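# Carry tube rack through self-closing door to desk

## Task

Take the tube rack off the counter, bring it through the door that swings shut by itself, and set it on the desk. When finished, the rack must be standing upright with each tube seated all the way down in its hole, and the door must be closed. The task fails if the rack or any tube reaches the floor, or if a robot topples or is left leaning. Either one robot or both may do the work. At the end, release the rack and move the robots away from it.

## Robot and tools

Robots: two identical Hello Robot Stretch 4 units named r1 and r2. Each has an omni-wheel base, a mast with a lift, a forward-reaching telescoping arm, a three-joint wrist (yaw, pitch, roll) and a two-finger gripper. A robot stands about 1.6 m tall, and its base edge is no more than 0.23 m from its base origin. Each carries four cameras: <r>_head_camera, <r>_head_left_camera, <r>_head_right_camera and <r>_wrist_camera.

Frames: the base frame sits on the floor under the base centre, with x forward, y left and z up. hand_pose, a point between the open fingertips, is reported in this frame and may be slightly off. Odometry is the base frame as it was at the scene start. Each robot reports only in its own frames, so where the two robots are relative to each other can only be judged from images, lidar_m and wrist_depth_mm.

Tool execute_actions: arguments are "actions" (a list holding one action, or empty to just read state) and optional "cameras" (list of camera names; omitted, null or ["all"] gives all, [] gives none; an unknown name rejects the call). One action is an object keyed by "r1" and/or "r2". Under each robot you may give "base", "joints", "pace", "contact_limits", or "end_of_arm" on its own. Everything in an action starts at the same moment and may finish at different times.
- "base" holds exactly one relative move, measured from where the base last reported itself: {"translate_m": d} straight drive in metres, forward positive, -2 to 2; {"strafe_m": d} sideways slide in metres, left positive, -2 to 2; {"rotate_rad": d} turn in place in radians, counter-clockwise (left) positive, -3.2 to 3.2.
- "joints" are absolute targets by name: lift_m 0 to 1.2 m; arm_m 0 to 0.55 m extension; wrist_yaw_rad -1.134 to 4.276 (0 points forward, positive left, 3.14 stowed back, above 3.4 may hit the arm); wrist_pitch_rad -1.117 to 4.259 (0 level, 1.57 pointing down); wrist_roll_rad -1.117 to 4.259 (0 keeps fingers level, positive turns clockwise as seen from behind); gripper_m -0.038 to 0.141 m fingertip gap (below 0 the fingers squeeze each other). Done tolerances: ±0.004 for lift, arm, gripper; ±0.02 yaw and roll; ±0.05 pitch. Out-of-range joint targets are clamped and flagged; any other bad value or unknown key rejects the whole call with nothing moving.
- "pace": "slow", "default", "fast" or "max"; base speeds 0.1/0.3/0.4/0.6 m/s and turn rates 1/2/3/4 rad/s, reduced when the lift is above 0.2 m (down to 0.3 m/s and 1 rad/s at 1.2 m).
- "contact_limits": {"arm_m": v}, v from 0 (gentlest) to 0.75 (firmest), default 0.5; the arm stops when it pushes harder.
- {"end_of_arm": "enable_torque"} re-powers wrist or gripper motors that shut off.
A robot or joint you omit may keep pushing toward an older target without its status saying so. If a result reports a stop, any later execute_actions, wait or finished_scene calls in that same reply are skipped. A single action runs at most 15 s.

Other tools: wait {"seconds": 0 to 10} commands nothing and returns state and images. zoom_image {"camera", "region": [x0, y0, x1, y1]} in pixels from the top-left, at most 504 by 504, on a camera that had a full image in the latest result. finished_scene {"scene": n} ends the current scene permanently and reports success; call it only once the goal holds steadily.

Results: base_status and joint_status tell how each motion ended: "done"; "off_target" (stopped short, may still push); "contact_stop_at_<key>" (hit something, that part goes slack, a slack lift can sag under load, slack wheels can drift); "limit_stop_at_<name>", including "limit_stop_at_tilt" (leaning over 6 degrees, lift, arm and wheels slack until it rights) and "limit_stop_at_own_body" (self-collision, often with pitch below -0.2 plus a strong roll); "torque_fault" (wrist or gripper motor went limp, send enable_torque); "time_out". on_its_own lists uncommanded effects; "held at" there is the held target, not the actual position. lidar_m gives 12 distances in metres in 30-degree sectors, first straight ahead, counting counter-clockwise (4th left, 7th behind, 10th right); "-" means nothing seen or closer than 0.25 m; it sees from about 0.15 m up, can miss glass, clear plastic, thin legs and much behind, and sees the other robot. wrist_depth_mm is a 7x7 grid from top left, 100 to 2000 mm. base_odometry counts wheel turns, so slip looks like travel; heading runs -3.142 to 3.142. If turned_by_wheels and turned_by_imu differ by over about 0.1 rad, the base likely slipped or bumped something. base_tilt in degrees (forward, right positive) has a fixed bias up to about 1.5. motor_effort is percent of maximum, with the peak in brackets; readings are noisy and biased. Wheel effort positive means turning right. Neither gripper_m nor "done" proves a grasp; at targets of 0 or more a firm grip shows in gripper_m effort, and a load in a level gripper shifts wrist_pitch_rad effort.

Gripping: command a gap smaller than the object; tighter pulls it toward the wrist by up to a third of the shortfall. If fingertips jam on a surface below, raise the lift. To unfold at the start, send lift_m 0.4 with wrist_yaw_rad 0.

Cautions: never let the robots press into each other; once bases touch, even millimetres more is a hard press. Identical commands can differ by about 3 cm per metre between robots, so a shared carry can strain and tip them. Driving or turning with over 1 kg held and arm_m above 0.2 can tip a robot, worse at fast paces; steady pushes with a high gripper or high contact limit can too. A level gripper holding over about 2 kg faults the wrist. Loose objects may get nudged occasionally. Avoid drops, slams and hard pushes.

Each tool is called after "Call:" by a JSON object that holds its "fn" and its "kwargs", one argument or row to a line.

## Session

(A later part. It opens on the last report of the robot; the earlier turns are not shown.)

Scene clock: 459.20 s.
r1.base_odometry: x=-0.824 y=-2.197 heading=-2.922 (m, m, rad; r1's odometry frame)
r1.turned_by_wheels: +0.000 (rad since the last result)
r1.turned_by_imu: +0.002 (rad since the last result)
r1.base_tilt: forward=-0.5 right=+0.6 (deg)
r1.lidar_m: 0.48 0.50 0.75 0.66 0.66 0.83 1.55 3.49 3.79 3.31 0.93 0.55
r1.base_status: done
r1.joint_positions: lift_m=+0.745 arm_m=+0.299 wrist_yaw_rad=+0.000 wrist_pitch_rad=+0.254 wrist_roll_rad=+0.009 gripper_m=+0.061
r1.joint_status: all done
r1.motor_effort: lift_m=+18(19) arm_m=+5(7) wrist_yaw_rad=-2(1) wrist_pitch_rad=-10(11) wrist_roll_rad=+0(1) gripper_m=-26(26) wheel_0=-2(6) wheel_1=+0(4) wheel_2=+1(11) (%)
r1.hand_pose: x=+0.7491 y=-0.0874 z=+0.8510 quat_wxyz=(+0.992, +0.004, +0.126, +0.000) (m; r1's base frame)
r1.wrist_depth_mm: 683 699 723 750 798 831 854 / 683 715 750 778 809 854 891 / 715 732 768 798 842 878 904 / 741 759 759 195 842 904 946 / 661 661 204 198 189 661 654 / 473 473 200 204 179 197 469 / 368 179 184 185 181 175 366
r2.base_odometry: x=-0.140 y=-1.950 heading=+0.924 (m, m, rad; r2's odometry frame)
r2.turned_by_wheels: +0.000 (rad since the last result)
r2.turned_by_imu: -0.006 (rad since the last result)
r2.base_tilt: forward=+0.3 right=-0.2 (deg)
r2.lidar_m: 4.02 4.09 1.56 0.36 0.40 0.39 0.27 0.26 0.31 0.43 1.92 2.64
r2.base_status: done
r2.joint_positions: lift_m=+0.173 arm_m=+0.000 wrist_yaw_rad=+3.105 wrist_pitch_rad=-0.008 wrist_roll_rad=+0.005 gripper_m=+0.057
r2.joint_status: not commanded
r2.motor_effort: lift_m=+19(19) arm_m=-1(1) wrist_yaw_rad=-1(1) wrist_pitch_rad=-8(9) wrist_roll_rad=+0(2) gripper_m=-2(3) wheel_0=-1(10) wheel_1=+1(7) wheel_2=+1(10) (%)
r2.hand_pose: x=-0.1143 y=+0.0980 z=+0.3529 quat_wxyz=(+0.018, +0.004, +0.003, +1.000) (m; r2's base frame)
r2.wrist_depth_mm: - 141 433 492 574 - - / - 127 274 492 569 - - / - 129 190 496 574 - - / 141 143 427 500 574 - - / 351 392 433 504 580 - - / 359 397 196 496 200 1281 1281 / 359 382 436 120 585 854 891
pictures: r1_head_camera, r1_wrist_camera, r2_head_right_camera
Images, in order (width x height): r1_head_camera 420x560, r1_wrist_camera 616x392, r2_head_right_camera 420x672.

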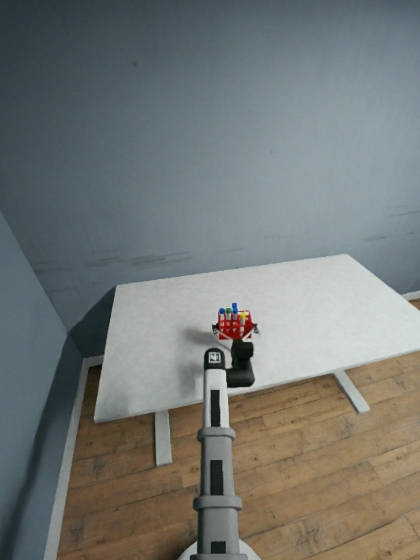

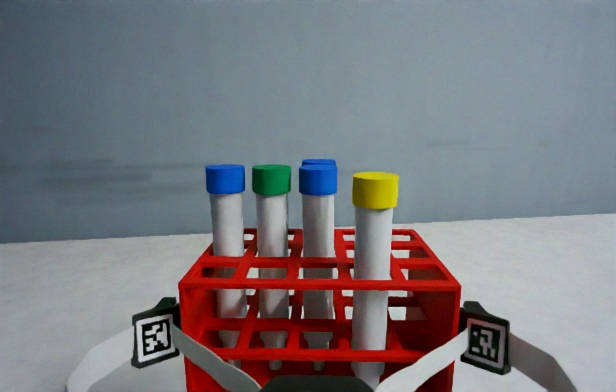

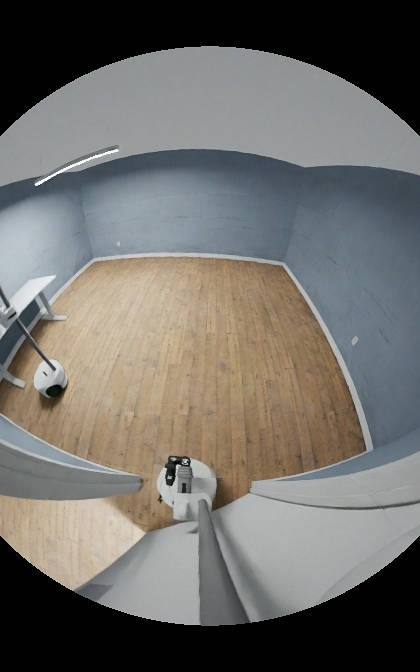

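Call:
{"fn": "execute_actions", "kwargs": {
  "actions": [
    {"r1": {"joints": {"lift_m": 0.663}, "pace": "slow"}, "r2": {"base": {"translate_m": 0.12}, "pace": "slow"}}
  ],
  "cameras": ["r1_wrist_camera"]
}}

Scene clock: 467.53 s.
r1.base_odometry: x=-0.824 y=-2.197 heading=-2.922 (m, m, rad; r1's odometry frame)
r1.turned_by_wheels: +0.000 (rad since the last result)
r1.turned_by_imu: -0.001 (rad since the last result)
r1.base_tilt: forward=-0.6 right=+0.8 (deg)
r1.lidar_m: 0.48 0.50 0.77 0.66 0.68 0.80 1.53 3.44 3.73 3.31 0.96 0.57
r1.base_status: not commanded
r1.joint_positions: lift_m=+0.663 arm_m=+0.299 wrist_yaw_rad=+0.000 wrist_pitch_rad=+0.254 wrist_roll_rad=+0.009 gripper_m=+0.061
r1.joint_status: all done
r1.motor_effort: lift_m=+17(17) arm_m=+6(6) wrist_yaw_rad=-2(2) wrist_pitch_rad=-10(10) wrist_roll_rad=+0(0) gripper_m=-26(26) wheel_0=-2(2) wheel_1=+0(0) wheel_2=+1(2) (%)
r1.hand_pose: x=+0.7491 y=-0.0874 z=+0.7690 quat_wxyz=(+0.992, +0.004, +0.126, +0.000) (m; r1's base frame)
r1.wrist_depth_mm: 676 707 723 750 778 820 854 / 691 723 750 788 820 842 878 / 715 732 768 798 831 878 904 / 723 741 201 196 569 732 723 / 439 436 204 200 190 436 433 / 310 310 200 205 180 196 309 / 241 180 184 185 181 175 241
r2.base_odometry: x=-0.068 y=-1.855 heading=+0.924 (m, m, rad; r2's odometry frame)
r2.turned_by_wheels: +0.000 (rad since the last result)
r2.turned_by_imu: -0.002 (rad since the last result)
r2.base_tilt: forward=+0.3 right=-0.2 (deg)
r2.lidar_m: 3.90 4.07 1.49 0.41 0.38 0.25 0.25 0.25 0.30 0.49 1.90 2.65
r2.base_status: done
r2.joint_positions: lift_m=+0.173 arm_m=+0.000 wrist_yaw_rad=+3.105 wrist_pitch_rad=-0.008 wrist_roll_rad=+0.005 gripper_m=+0.057
r2.joint_status: not commanded
r2.motor_effort: lift_m=+19(19) arm_m=-1(1) wrist_yaw_rad=-1(1) wrist_pitch_rad=-9(10) wrist_roll_rad=+0(1) gripper_m=-2(4) wheel_0=+1(6) wheel_1=+0(6) wheel_2=-2(15) (%)
r2.hand_pose: x=-0.1144 y=+0.0980 z=+0.3529 quat_wxyz=(+0.018, +0.004, +0.003, +1.000) (m; r2's base frame)
r2.wrist_depth_mm: - 141 359 370 382 394 - / - 127 273 370 384 394 - / - 129 190 373 387 397 - / 141 142 359 373 384 399 - / 343 353 364 375 387 399 1118 / 345 353 196 375 200 402 1078 / 345 351 366 120 389 402 866
pictures: r1_wrist_camera
Images, in order (width x height): r1_wrist_camera 616x392.

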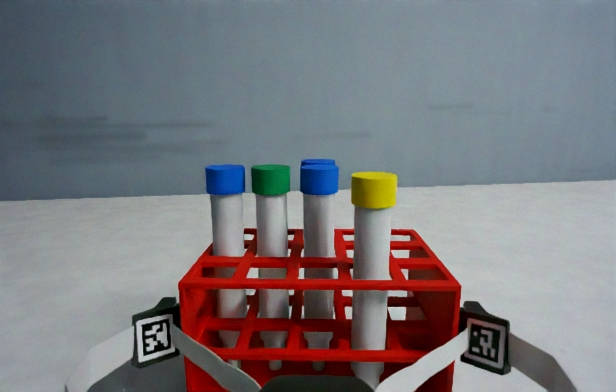

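Call:
{"fn": "execute_actions", "kwargs": {
  "actions": []
}}

Scene clock: 477.33 s.
r1.base_odometry: x=-0.824 y=-2.197 heading=-2.922 (m, m, rad; r1's odometry frame)
r1.turned_by_wheels: +0.000 (rad since the last result)
r1.turned_by_imu: +0.000 (rad since the last result)
r1.base_tilt: forward=-0.5 right=+0.7 (deg)
r1.lidar_m: 0.49 0.48 0.76 0.66 0.67 0.81 1.51 3.44 3.77 3.32 0.92 0.58
r1.base_status: not commanded
r1.joint_positions: lift_m=+0.663 arm_m=+0.299 wrist_yaw_rad=+0.000 wrist_pitch_rad=+0.254 wrist_roll_rad=+0.009 gripper_m=+0.061
r1.joint_status: all done
r1.motor_effort: lift_m=+17(17) arm_m=+6(6) wrist_yaw_rad=-2(2) wrist_pitch_rad=-10(10) wrist_roll_rad=+0(0) gripper_m=-27(26) wheel_0=-2(2) wheel_1=+0(0) wheel_2=+1(2) (%)
r1.hand_pose: x=+0.7491 y=-0.0874 z=+0.7690 quat_wxyz=(+0.992, +0.004, +0.126, +0.000) (m; r1's base frame)
r1.wrist_depth_mm: 676 691 723 768 788 820 866 / 691 715 741 768 809 842 878 / 707 741 759 809 842 878 917 / 715 750 201 196 574 723 723 / 436 439 204 199 190 436 433 / 312 310 200 204 180 196 307 / 241 179 184 185 181 175 240
r2.base_odometry: x=-0.067 y=-1.854 heading=+0.924 (m, m, rad; r2's odometry frame)
r2.turned_by_wheels: +0.000 (rad since the last result)
r2.turned_by_imu: +0.000 (rad since the last result)
r2.base_tilt: forward=+0.3 right=-0.2 (deg)
r2.lidar_m: 3.91 4.03 1.50 0.37 0.30 0.25 - 0.25 0.31 0.49 1.91 2.64
r2.base_status: done
r2.joint_positions: lift_m=+0.173 arm_m=+0.000 wrist_yaw_rad=+3.105 wrist_pitch_rad=-0.008 wrist_roll_rad=+0.005 gripper_m=+0.057
r2.joint_status: not commanded
r2.motor_effort: lift_m=+20(19) arm_m=+0(1) wrist_yaw_rad=-1(1) wrist_pitch_rad=-8(10) wrist_roll_rad=-1(1) gripper_m=-6(4) wheel_0=-7(6) wheel_1=-4(6) wheel_2=+12(15) (%)
r2.hand_pose: x=-0.1144 y=+0.0980 z=+0.3529 quat_wxyz=(+0.018, +0.004, +0.003, +1.000) (m; r2's base frame)
r2.wrist_depth_mm: - 141 329 329 336 340 343 / - 127 274 330 336 342 345 / - 129 191 332 338 342 347 / 141 143 327 334 340 343 347 / 320 327 329 334 340 345 347 / 322 327 197 336 200 347 349 / 325 325 332 120 340 345 351
pictures: r1_head_camera, r1_head_left_camera, r1_head_right_camera, r1_wrist_camera, r2_head_camera, r2_head_left_camera, r2_head_right_camera, r2_wrist_camera
Images, in order (width x height): r1_head_camera 420x560, r1_head_left_camera 420x672, r1_head_right_camera 420x672, r1_wrist_camera 616x392, r2_head_camera 420x560, r2_head_left_camera 420x672, r2_head_right_camera 420x672, r2_wrist_camera 616x392.

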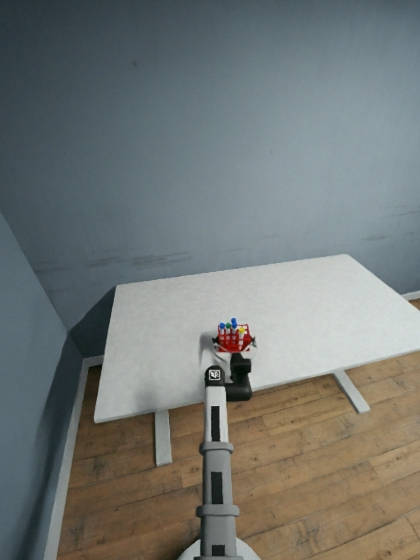

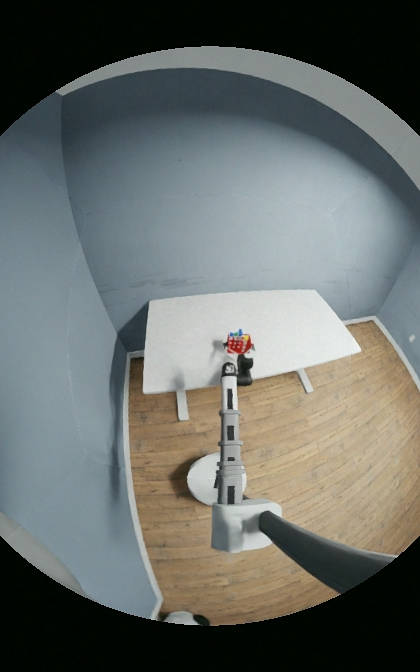

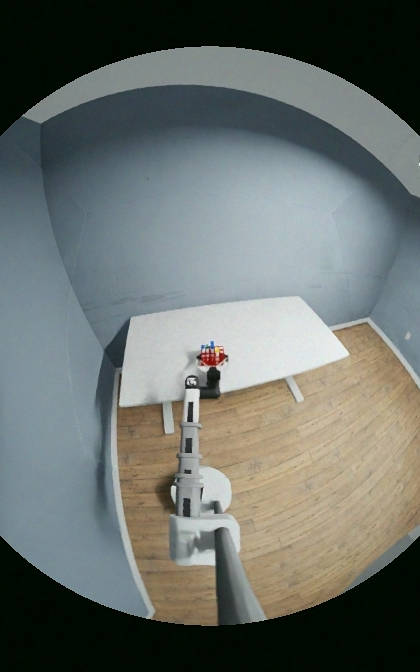

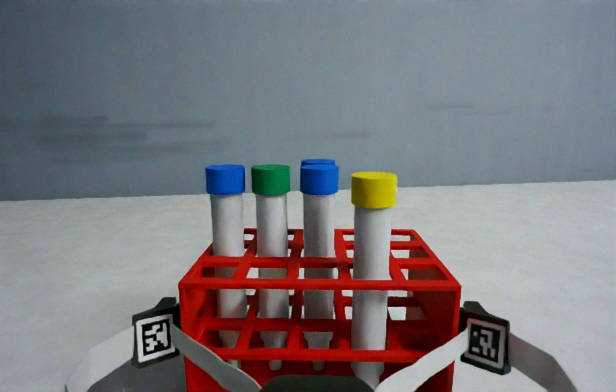

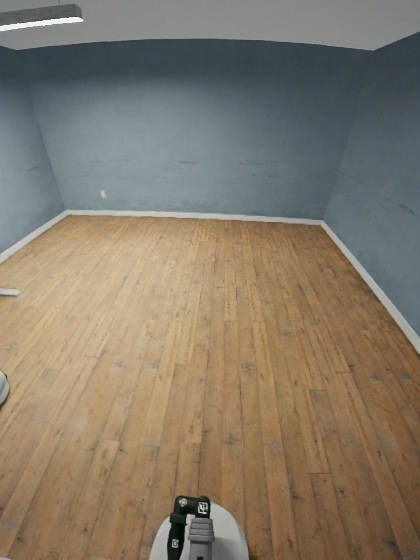

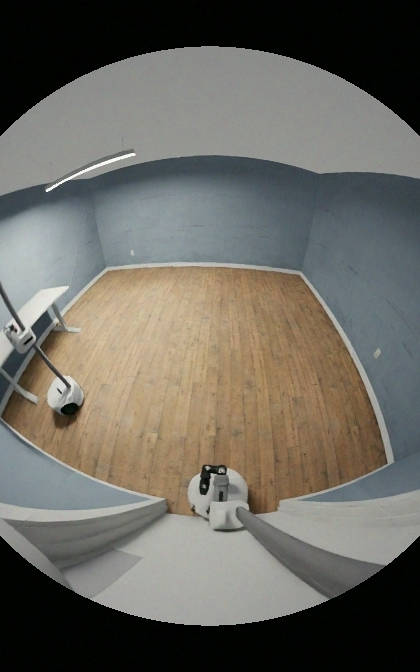

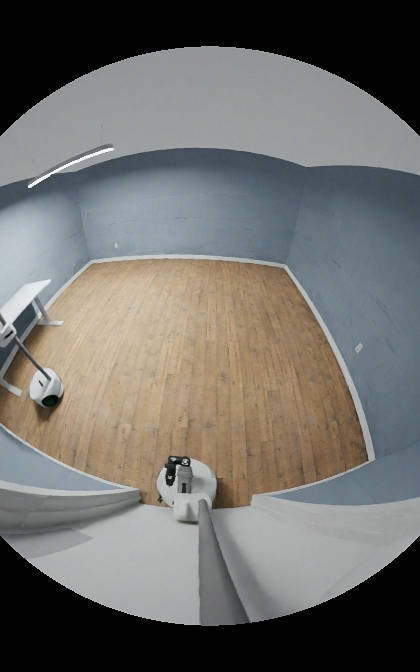

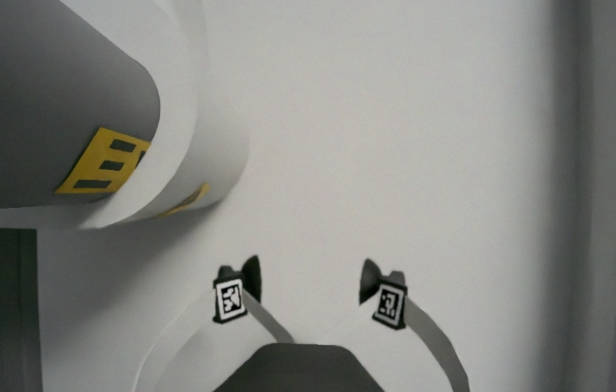

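Call:
{"fn": "execute_actions", "kwargs": {
  "actions": [
    {"r1": {"joints": {"lift_m": 0.659, "gripper_m": 0.141}}, "r2": {"base": {"translate_m": 0.12}, "pace": "slow"}}
  ],
  "cameras": ["r1_head_camera", "r1_wrist_camera", "r2_head_left_camera", "r2_wrist_camera"]
}}

Scene clock: 489.07 s.
r1.base_odometry: x=-0.824 y=-2.197 heading=-2.922 (m, m, rad; r1's odometry frame)
r1.turned_by_wheels: +0.000 (rad since the last result)
r1.turned_by_imu: -0.001 (rad since the last result)
r1.base_tilt: forward=-0.6 right=+0.7 (deg)
r1.lidar_m: 0.50 0.49 0.78 0.66 0.66 0.79 1.46 3.46 3.78 3.31 0.95 0.57
r1.base_status: not commanded
r1.joint_positions: lift_m=+0.659 arm_m=+0.299 wrist_yaw_rad=+0.000 wrist_pitch_rad=+0.252 wrist_roll_rad=+0.009 gripper_m=+0.141
r1.joint_status: all done
r1.motor_effort: lift_m=+17(17) arm_m=+6(6) wrist_yaw_rad=-2(2) wrist_pitch_rad=-5(10) wrist_roll_rad=+0(0) gripper_m=-2(30) wheel_0=-2(2) wheel_1=+0(0) wheel_2=+1(1) (%)
r1.hand_pose: x=+0.7492 y=-0.0874 z=+0.7654 quat_wxyz=(+0.992, +0.004, +0.126, +0.000) (m; r1's base frame)
r1.wrist_depth_mm: 683 699 723 759 788 820 866 / 699 715 741 778 820 842 878 / 715 741 768 798 831 878 917 / 715 715 569 216 627 723 715 / 430 427 230 217 217 427 430 / 306 290 219 228 202 218 306 / 237 226 223 151 212 227 236
r2.base_odometry: x=+0.005 y=-1.759 heading=+0.924 (m, m, rad; r2's odometry frame)
r2.turned_by_wheels: +0.000 (rad since the last result)
r2.turned_by_imu: -0.001 (rad since the last result)
r2.base_tilt: forward=+0.3 right=-0.2 (deg)
r2.lidar_m: 3.78 3.94 1.44 0.91 0.42 0.32 0.29 0.33 0.45 0.97 1.92 2.63
r2.base_status: done
r2.joint_positions: lift_m=+0.173 arm_m=+0.000 wrist_yaw_rad=+3.105 wrist_pitch_rad=-0.008 wrist_roll_rad=+0.005 gripper_m=+0.057
r2.joint_status: not commanded
r2.motor_effort: lift_m=+19(19) arm_m=-1(1) wrist_yaw_rad=-1(1) wrist_pitch_rad=-9(9) wrist_roll_rad=+0(1) gripper_m=-3(3) wheel_0=+1(10) wheel_1=+1(8) wheel_2=-1(11) (%)
r2.hand_pose: x=-0.1144 y=+0.0980 z=+0.3529 quat_wxyz=(+0.018, +0.004, +0.003, +1.000) (m; r2's base frame)
r2.wrist_depth_mm: - 141 430 433 433 433 397 / - 127 274 433 433 436 392 / - 129 191 430 436 433 392 / 141 142 427 433 433 439 387 / 427 430 433 436 436 439 387 / 433 430 196 436 200 439 379 / 430 430 433 120 439 439 384
pictures: r1_head_camera, r1_wrist_camera, r2_head_left_camera, r2_wrist_camera
Images, in order (width x height): r1_head_camera 420x560, r1_wrist_camera 616x392, r2_head_left_camera 420x672, r2_wrist_camera 616x392.

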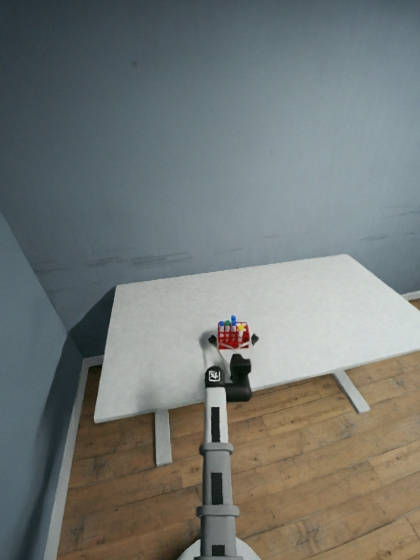

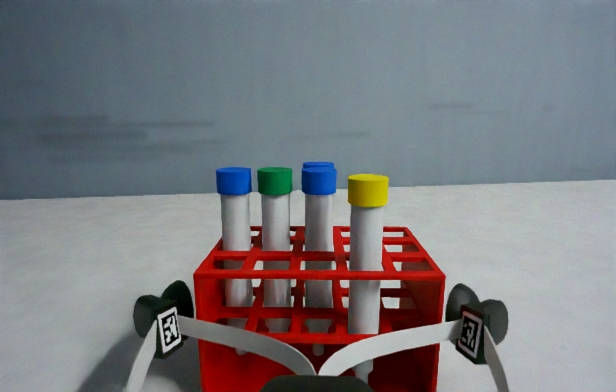

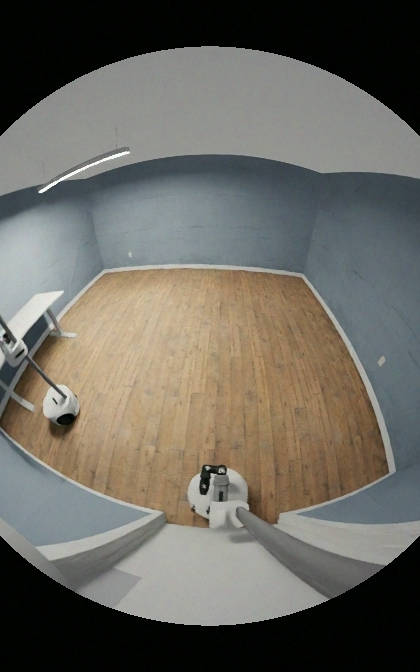

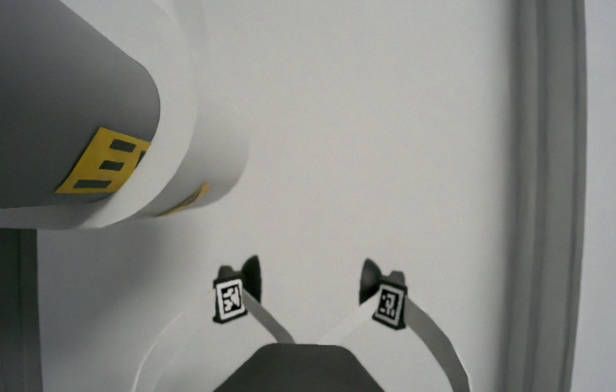

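Call:
{"fn": "execute_actions", "kwargs": {
  "actions": [
    {"r1": {"base": {"translate_m": -0.2}, "joints": {"arm_m": 0.0}, "pace": "fast"}, "r2": {"base": {"translate_m": 0.3}, "pace": "fast"}}
  ]
}}

Scene clock: 497.87 s.
r1.base_odometry: x=-0.629 y=-2.153 heading=-2.922 (m, m, rad; r1's odometry frame)
r1.turned_by_wheels: +0.000 (rad since the last result)
r1.turned_by_imu: -0.001 (rad since the last result)
r1.base_tilt: forward=-0.5 right=+0.6 (deg)
r1.lidar_m: 0.70 0.70 0.75 0.61 0.62 0.78 1.20 1.29 3.79 3.36 1.30 0.78
r1.base_status: done
r1.joint_positions: lift_m=+0.659 arm_m=+0.001 wrist_yaw_rad=+0.000 wrist_pitch_rad=+0.252 wrist_roll_rad=+0.009 gripper_m=+0.141
r1.joint_status: all done
r1.motor_effort: lift_m=+17(18) arm_m=-6(6) wrist_yaw_rad=-2(2) wrist_pitch_rad=-7(7) wrist_roll_rad=+0(0) gripper_m=+1(0) wheel_0=+1(6) wheel_1=+1(4) wheel_2=+0(11) (%)
r1.hand_pose: x=+0.4513 y=-0.0875 z=+0.7653 quat_wxyz=(+0.992, +0.004, +0.126, -0.001) (m; r1's base frame)
r1.wrist_depth_mm: 1078 1138 1160 1229 1281 1308 1397 / 1118 1160 1205 1255 1336 1397 1464 / 1138 1205 1229 1281 1336 1430 1464 / 854 741 732 715 732 732 732 / 477 521 517 1397 1464 1537 1576 / 1255 854 1366 1430 1499 218 1576 / 1281 1205 1308 151 1308 1281 1229
r2.base_odometry: x=+0.186 y=-1.519 heading=+0.924 (m, m, rad; r2's odometry frame)
r2.turned_by_wheels: +0.000 (rad since the last result)
r2.turned_by_imu: -0.003 (rad since the last result)
r2.base_tilt: forward=+0.3 right=-0.2 (deg)
r2.lidar_m: 3.47 3.62 2.21 1.20 0.76 0.63 0.59 0.63 0.75 1.82 1.92 2.64
r2.base_status: done
r2.joint_positions: lift_m=+0.173 arm_m=+0.000 wrist_yaw_rad=+3.105 wrist_pitch_rad=-0.008 wrist_roll_rad=+0.005 gripper_m=+0.057
r2.joint_status: not commanded
r2.motor_effort: lift_m=+19(19) arm_m=-1(1) wrist_yaw_rad=-1(1) wrist_pitch_rad=-8(8) wrist_roll_rad=+0(1) gripper_m=-4(3) wheel_0=-1(8) wheel_1=-1(2) wheel_2=+1(12) (%)
r2.hand_pose: x=-0.1144 y=+0.0980 z=+0.3529 quat_wxyz=(+0.018, +0.004, +0.003, +1.000) (m; r2's base frame)
r2.wrist_depth_mm: - 141 723 732 741 661 668 / - 127 276 732 741 661 661 / - 129 190 741 750 661 668 / 141 143 732 732 732 661 661 / 732 732 741 732 741 661 668 / 732 732 196 732 200 668 668 / 732 732 741 120 750 654 668
pictures: r1_head_camera, r1_head_left_camera, r1_head_right_camera, r1_wrist_camera, r2_head_camera, r2_head_left_camera, r2_head_right_camera, r2_wrist_camera
Images, in order (width x height): r1_head_camera 420x560, r1_head_left_camera 420x672, r1_head_right_camera 420x672, r1_wrist_camera 616x392, r2_head_camera 420x560, r2_head_left_camera 420x672, r2_head_right_camera 420x672, r2_wrist_camera 616x392.

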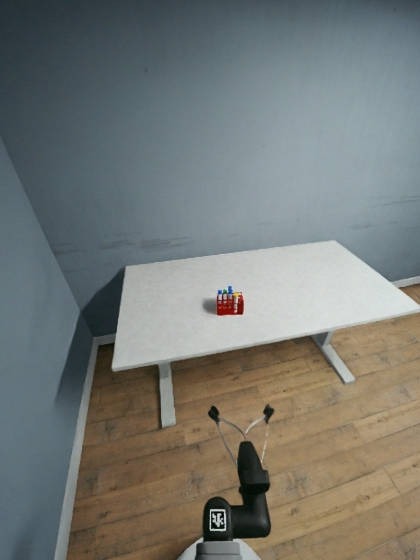

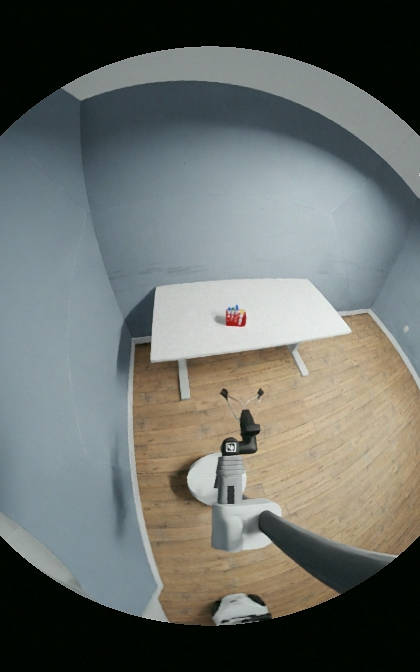

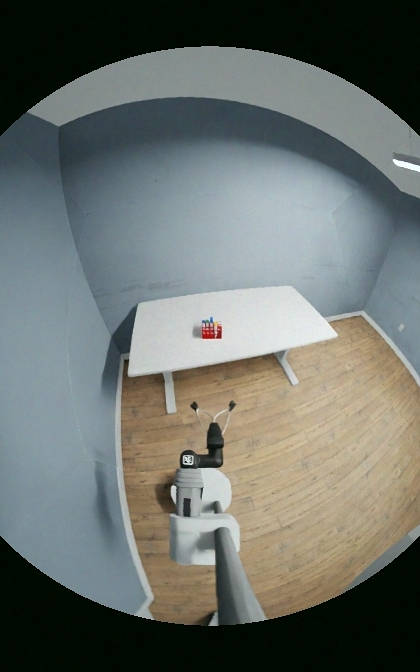

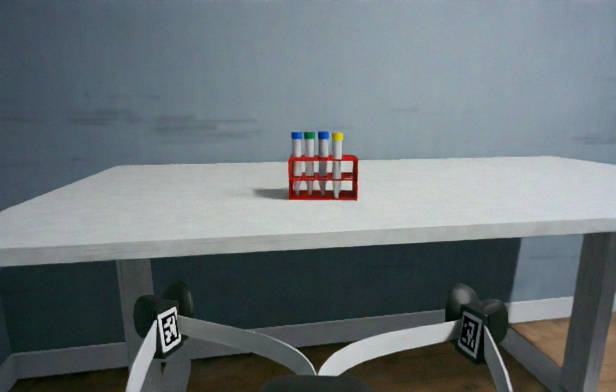

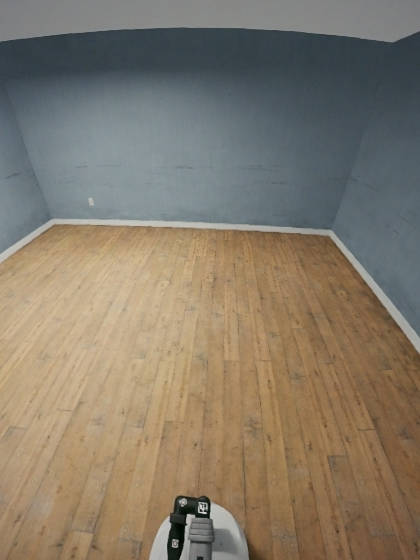

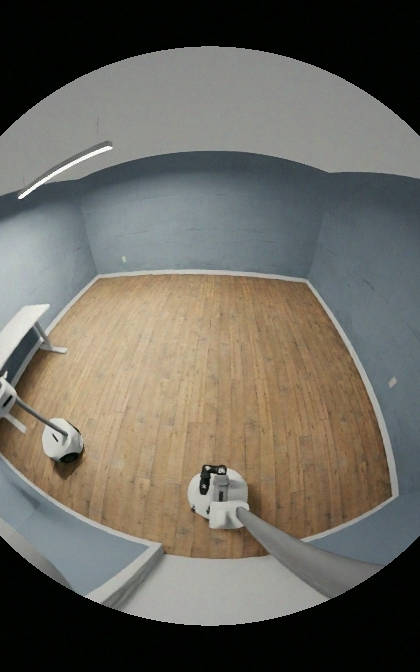

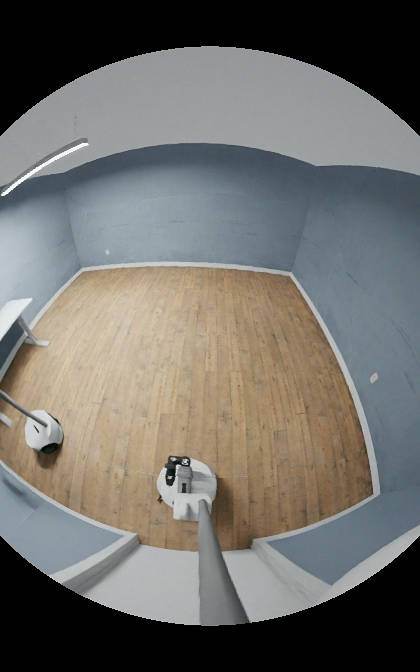

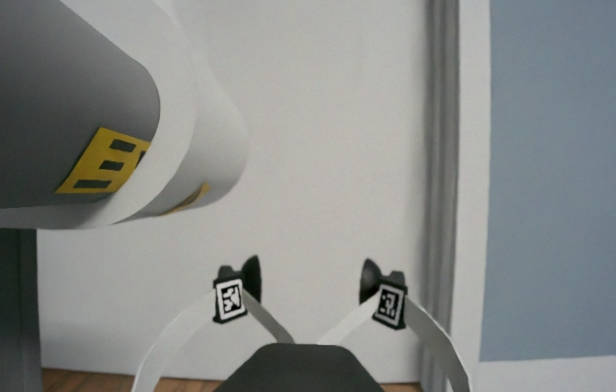

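Call:
{"fn": "zoom_image", "kwargs": {
  "camera": "r1_wrist_camera",
  "region": [250, 110, 400, 220]
}}

Call:
{"fn": "zoom_image", "kwargs": {
  "camera": "r1_head_camera",
  "region": [190, 270, 270, 330]
}}

Region (250, 110, 400, 220) of r1_wrist_camera's 616x392 image, scaled by 3.360; it fills the top 370 rows of this view, and the rest is white.

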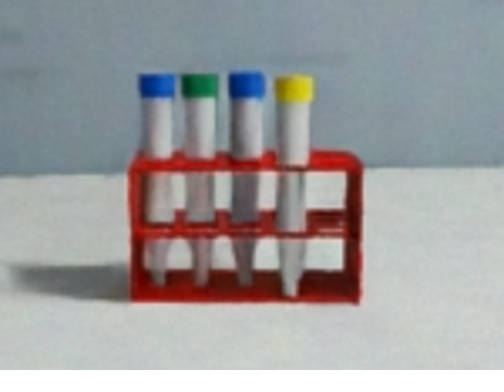

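Region (190, 270, 270, 330) of r1_head_camera's 420x560 image, scaled by 6.300, with more detail than that image has; it fills the top 378 rows of this view, and the rest is white.

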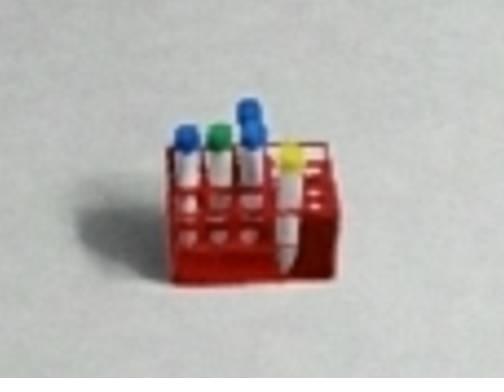

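The rack is upright on the desk with every tube seated. The door is shut and both robots are clear.

Call:
{"fn": "finished_scene", "kwargs": {
  "scene": 2
}}

The scene is finished: the task was done.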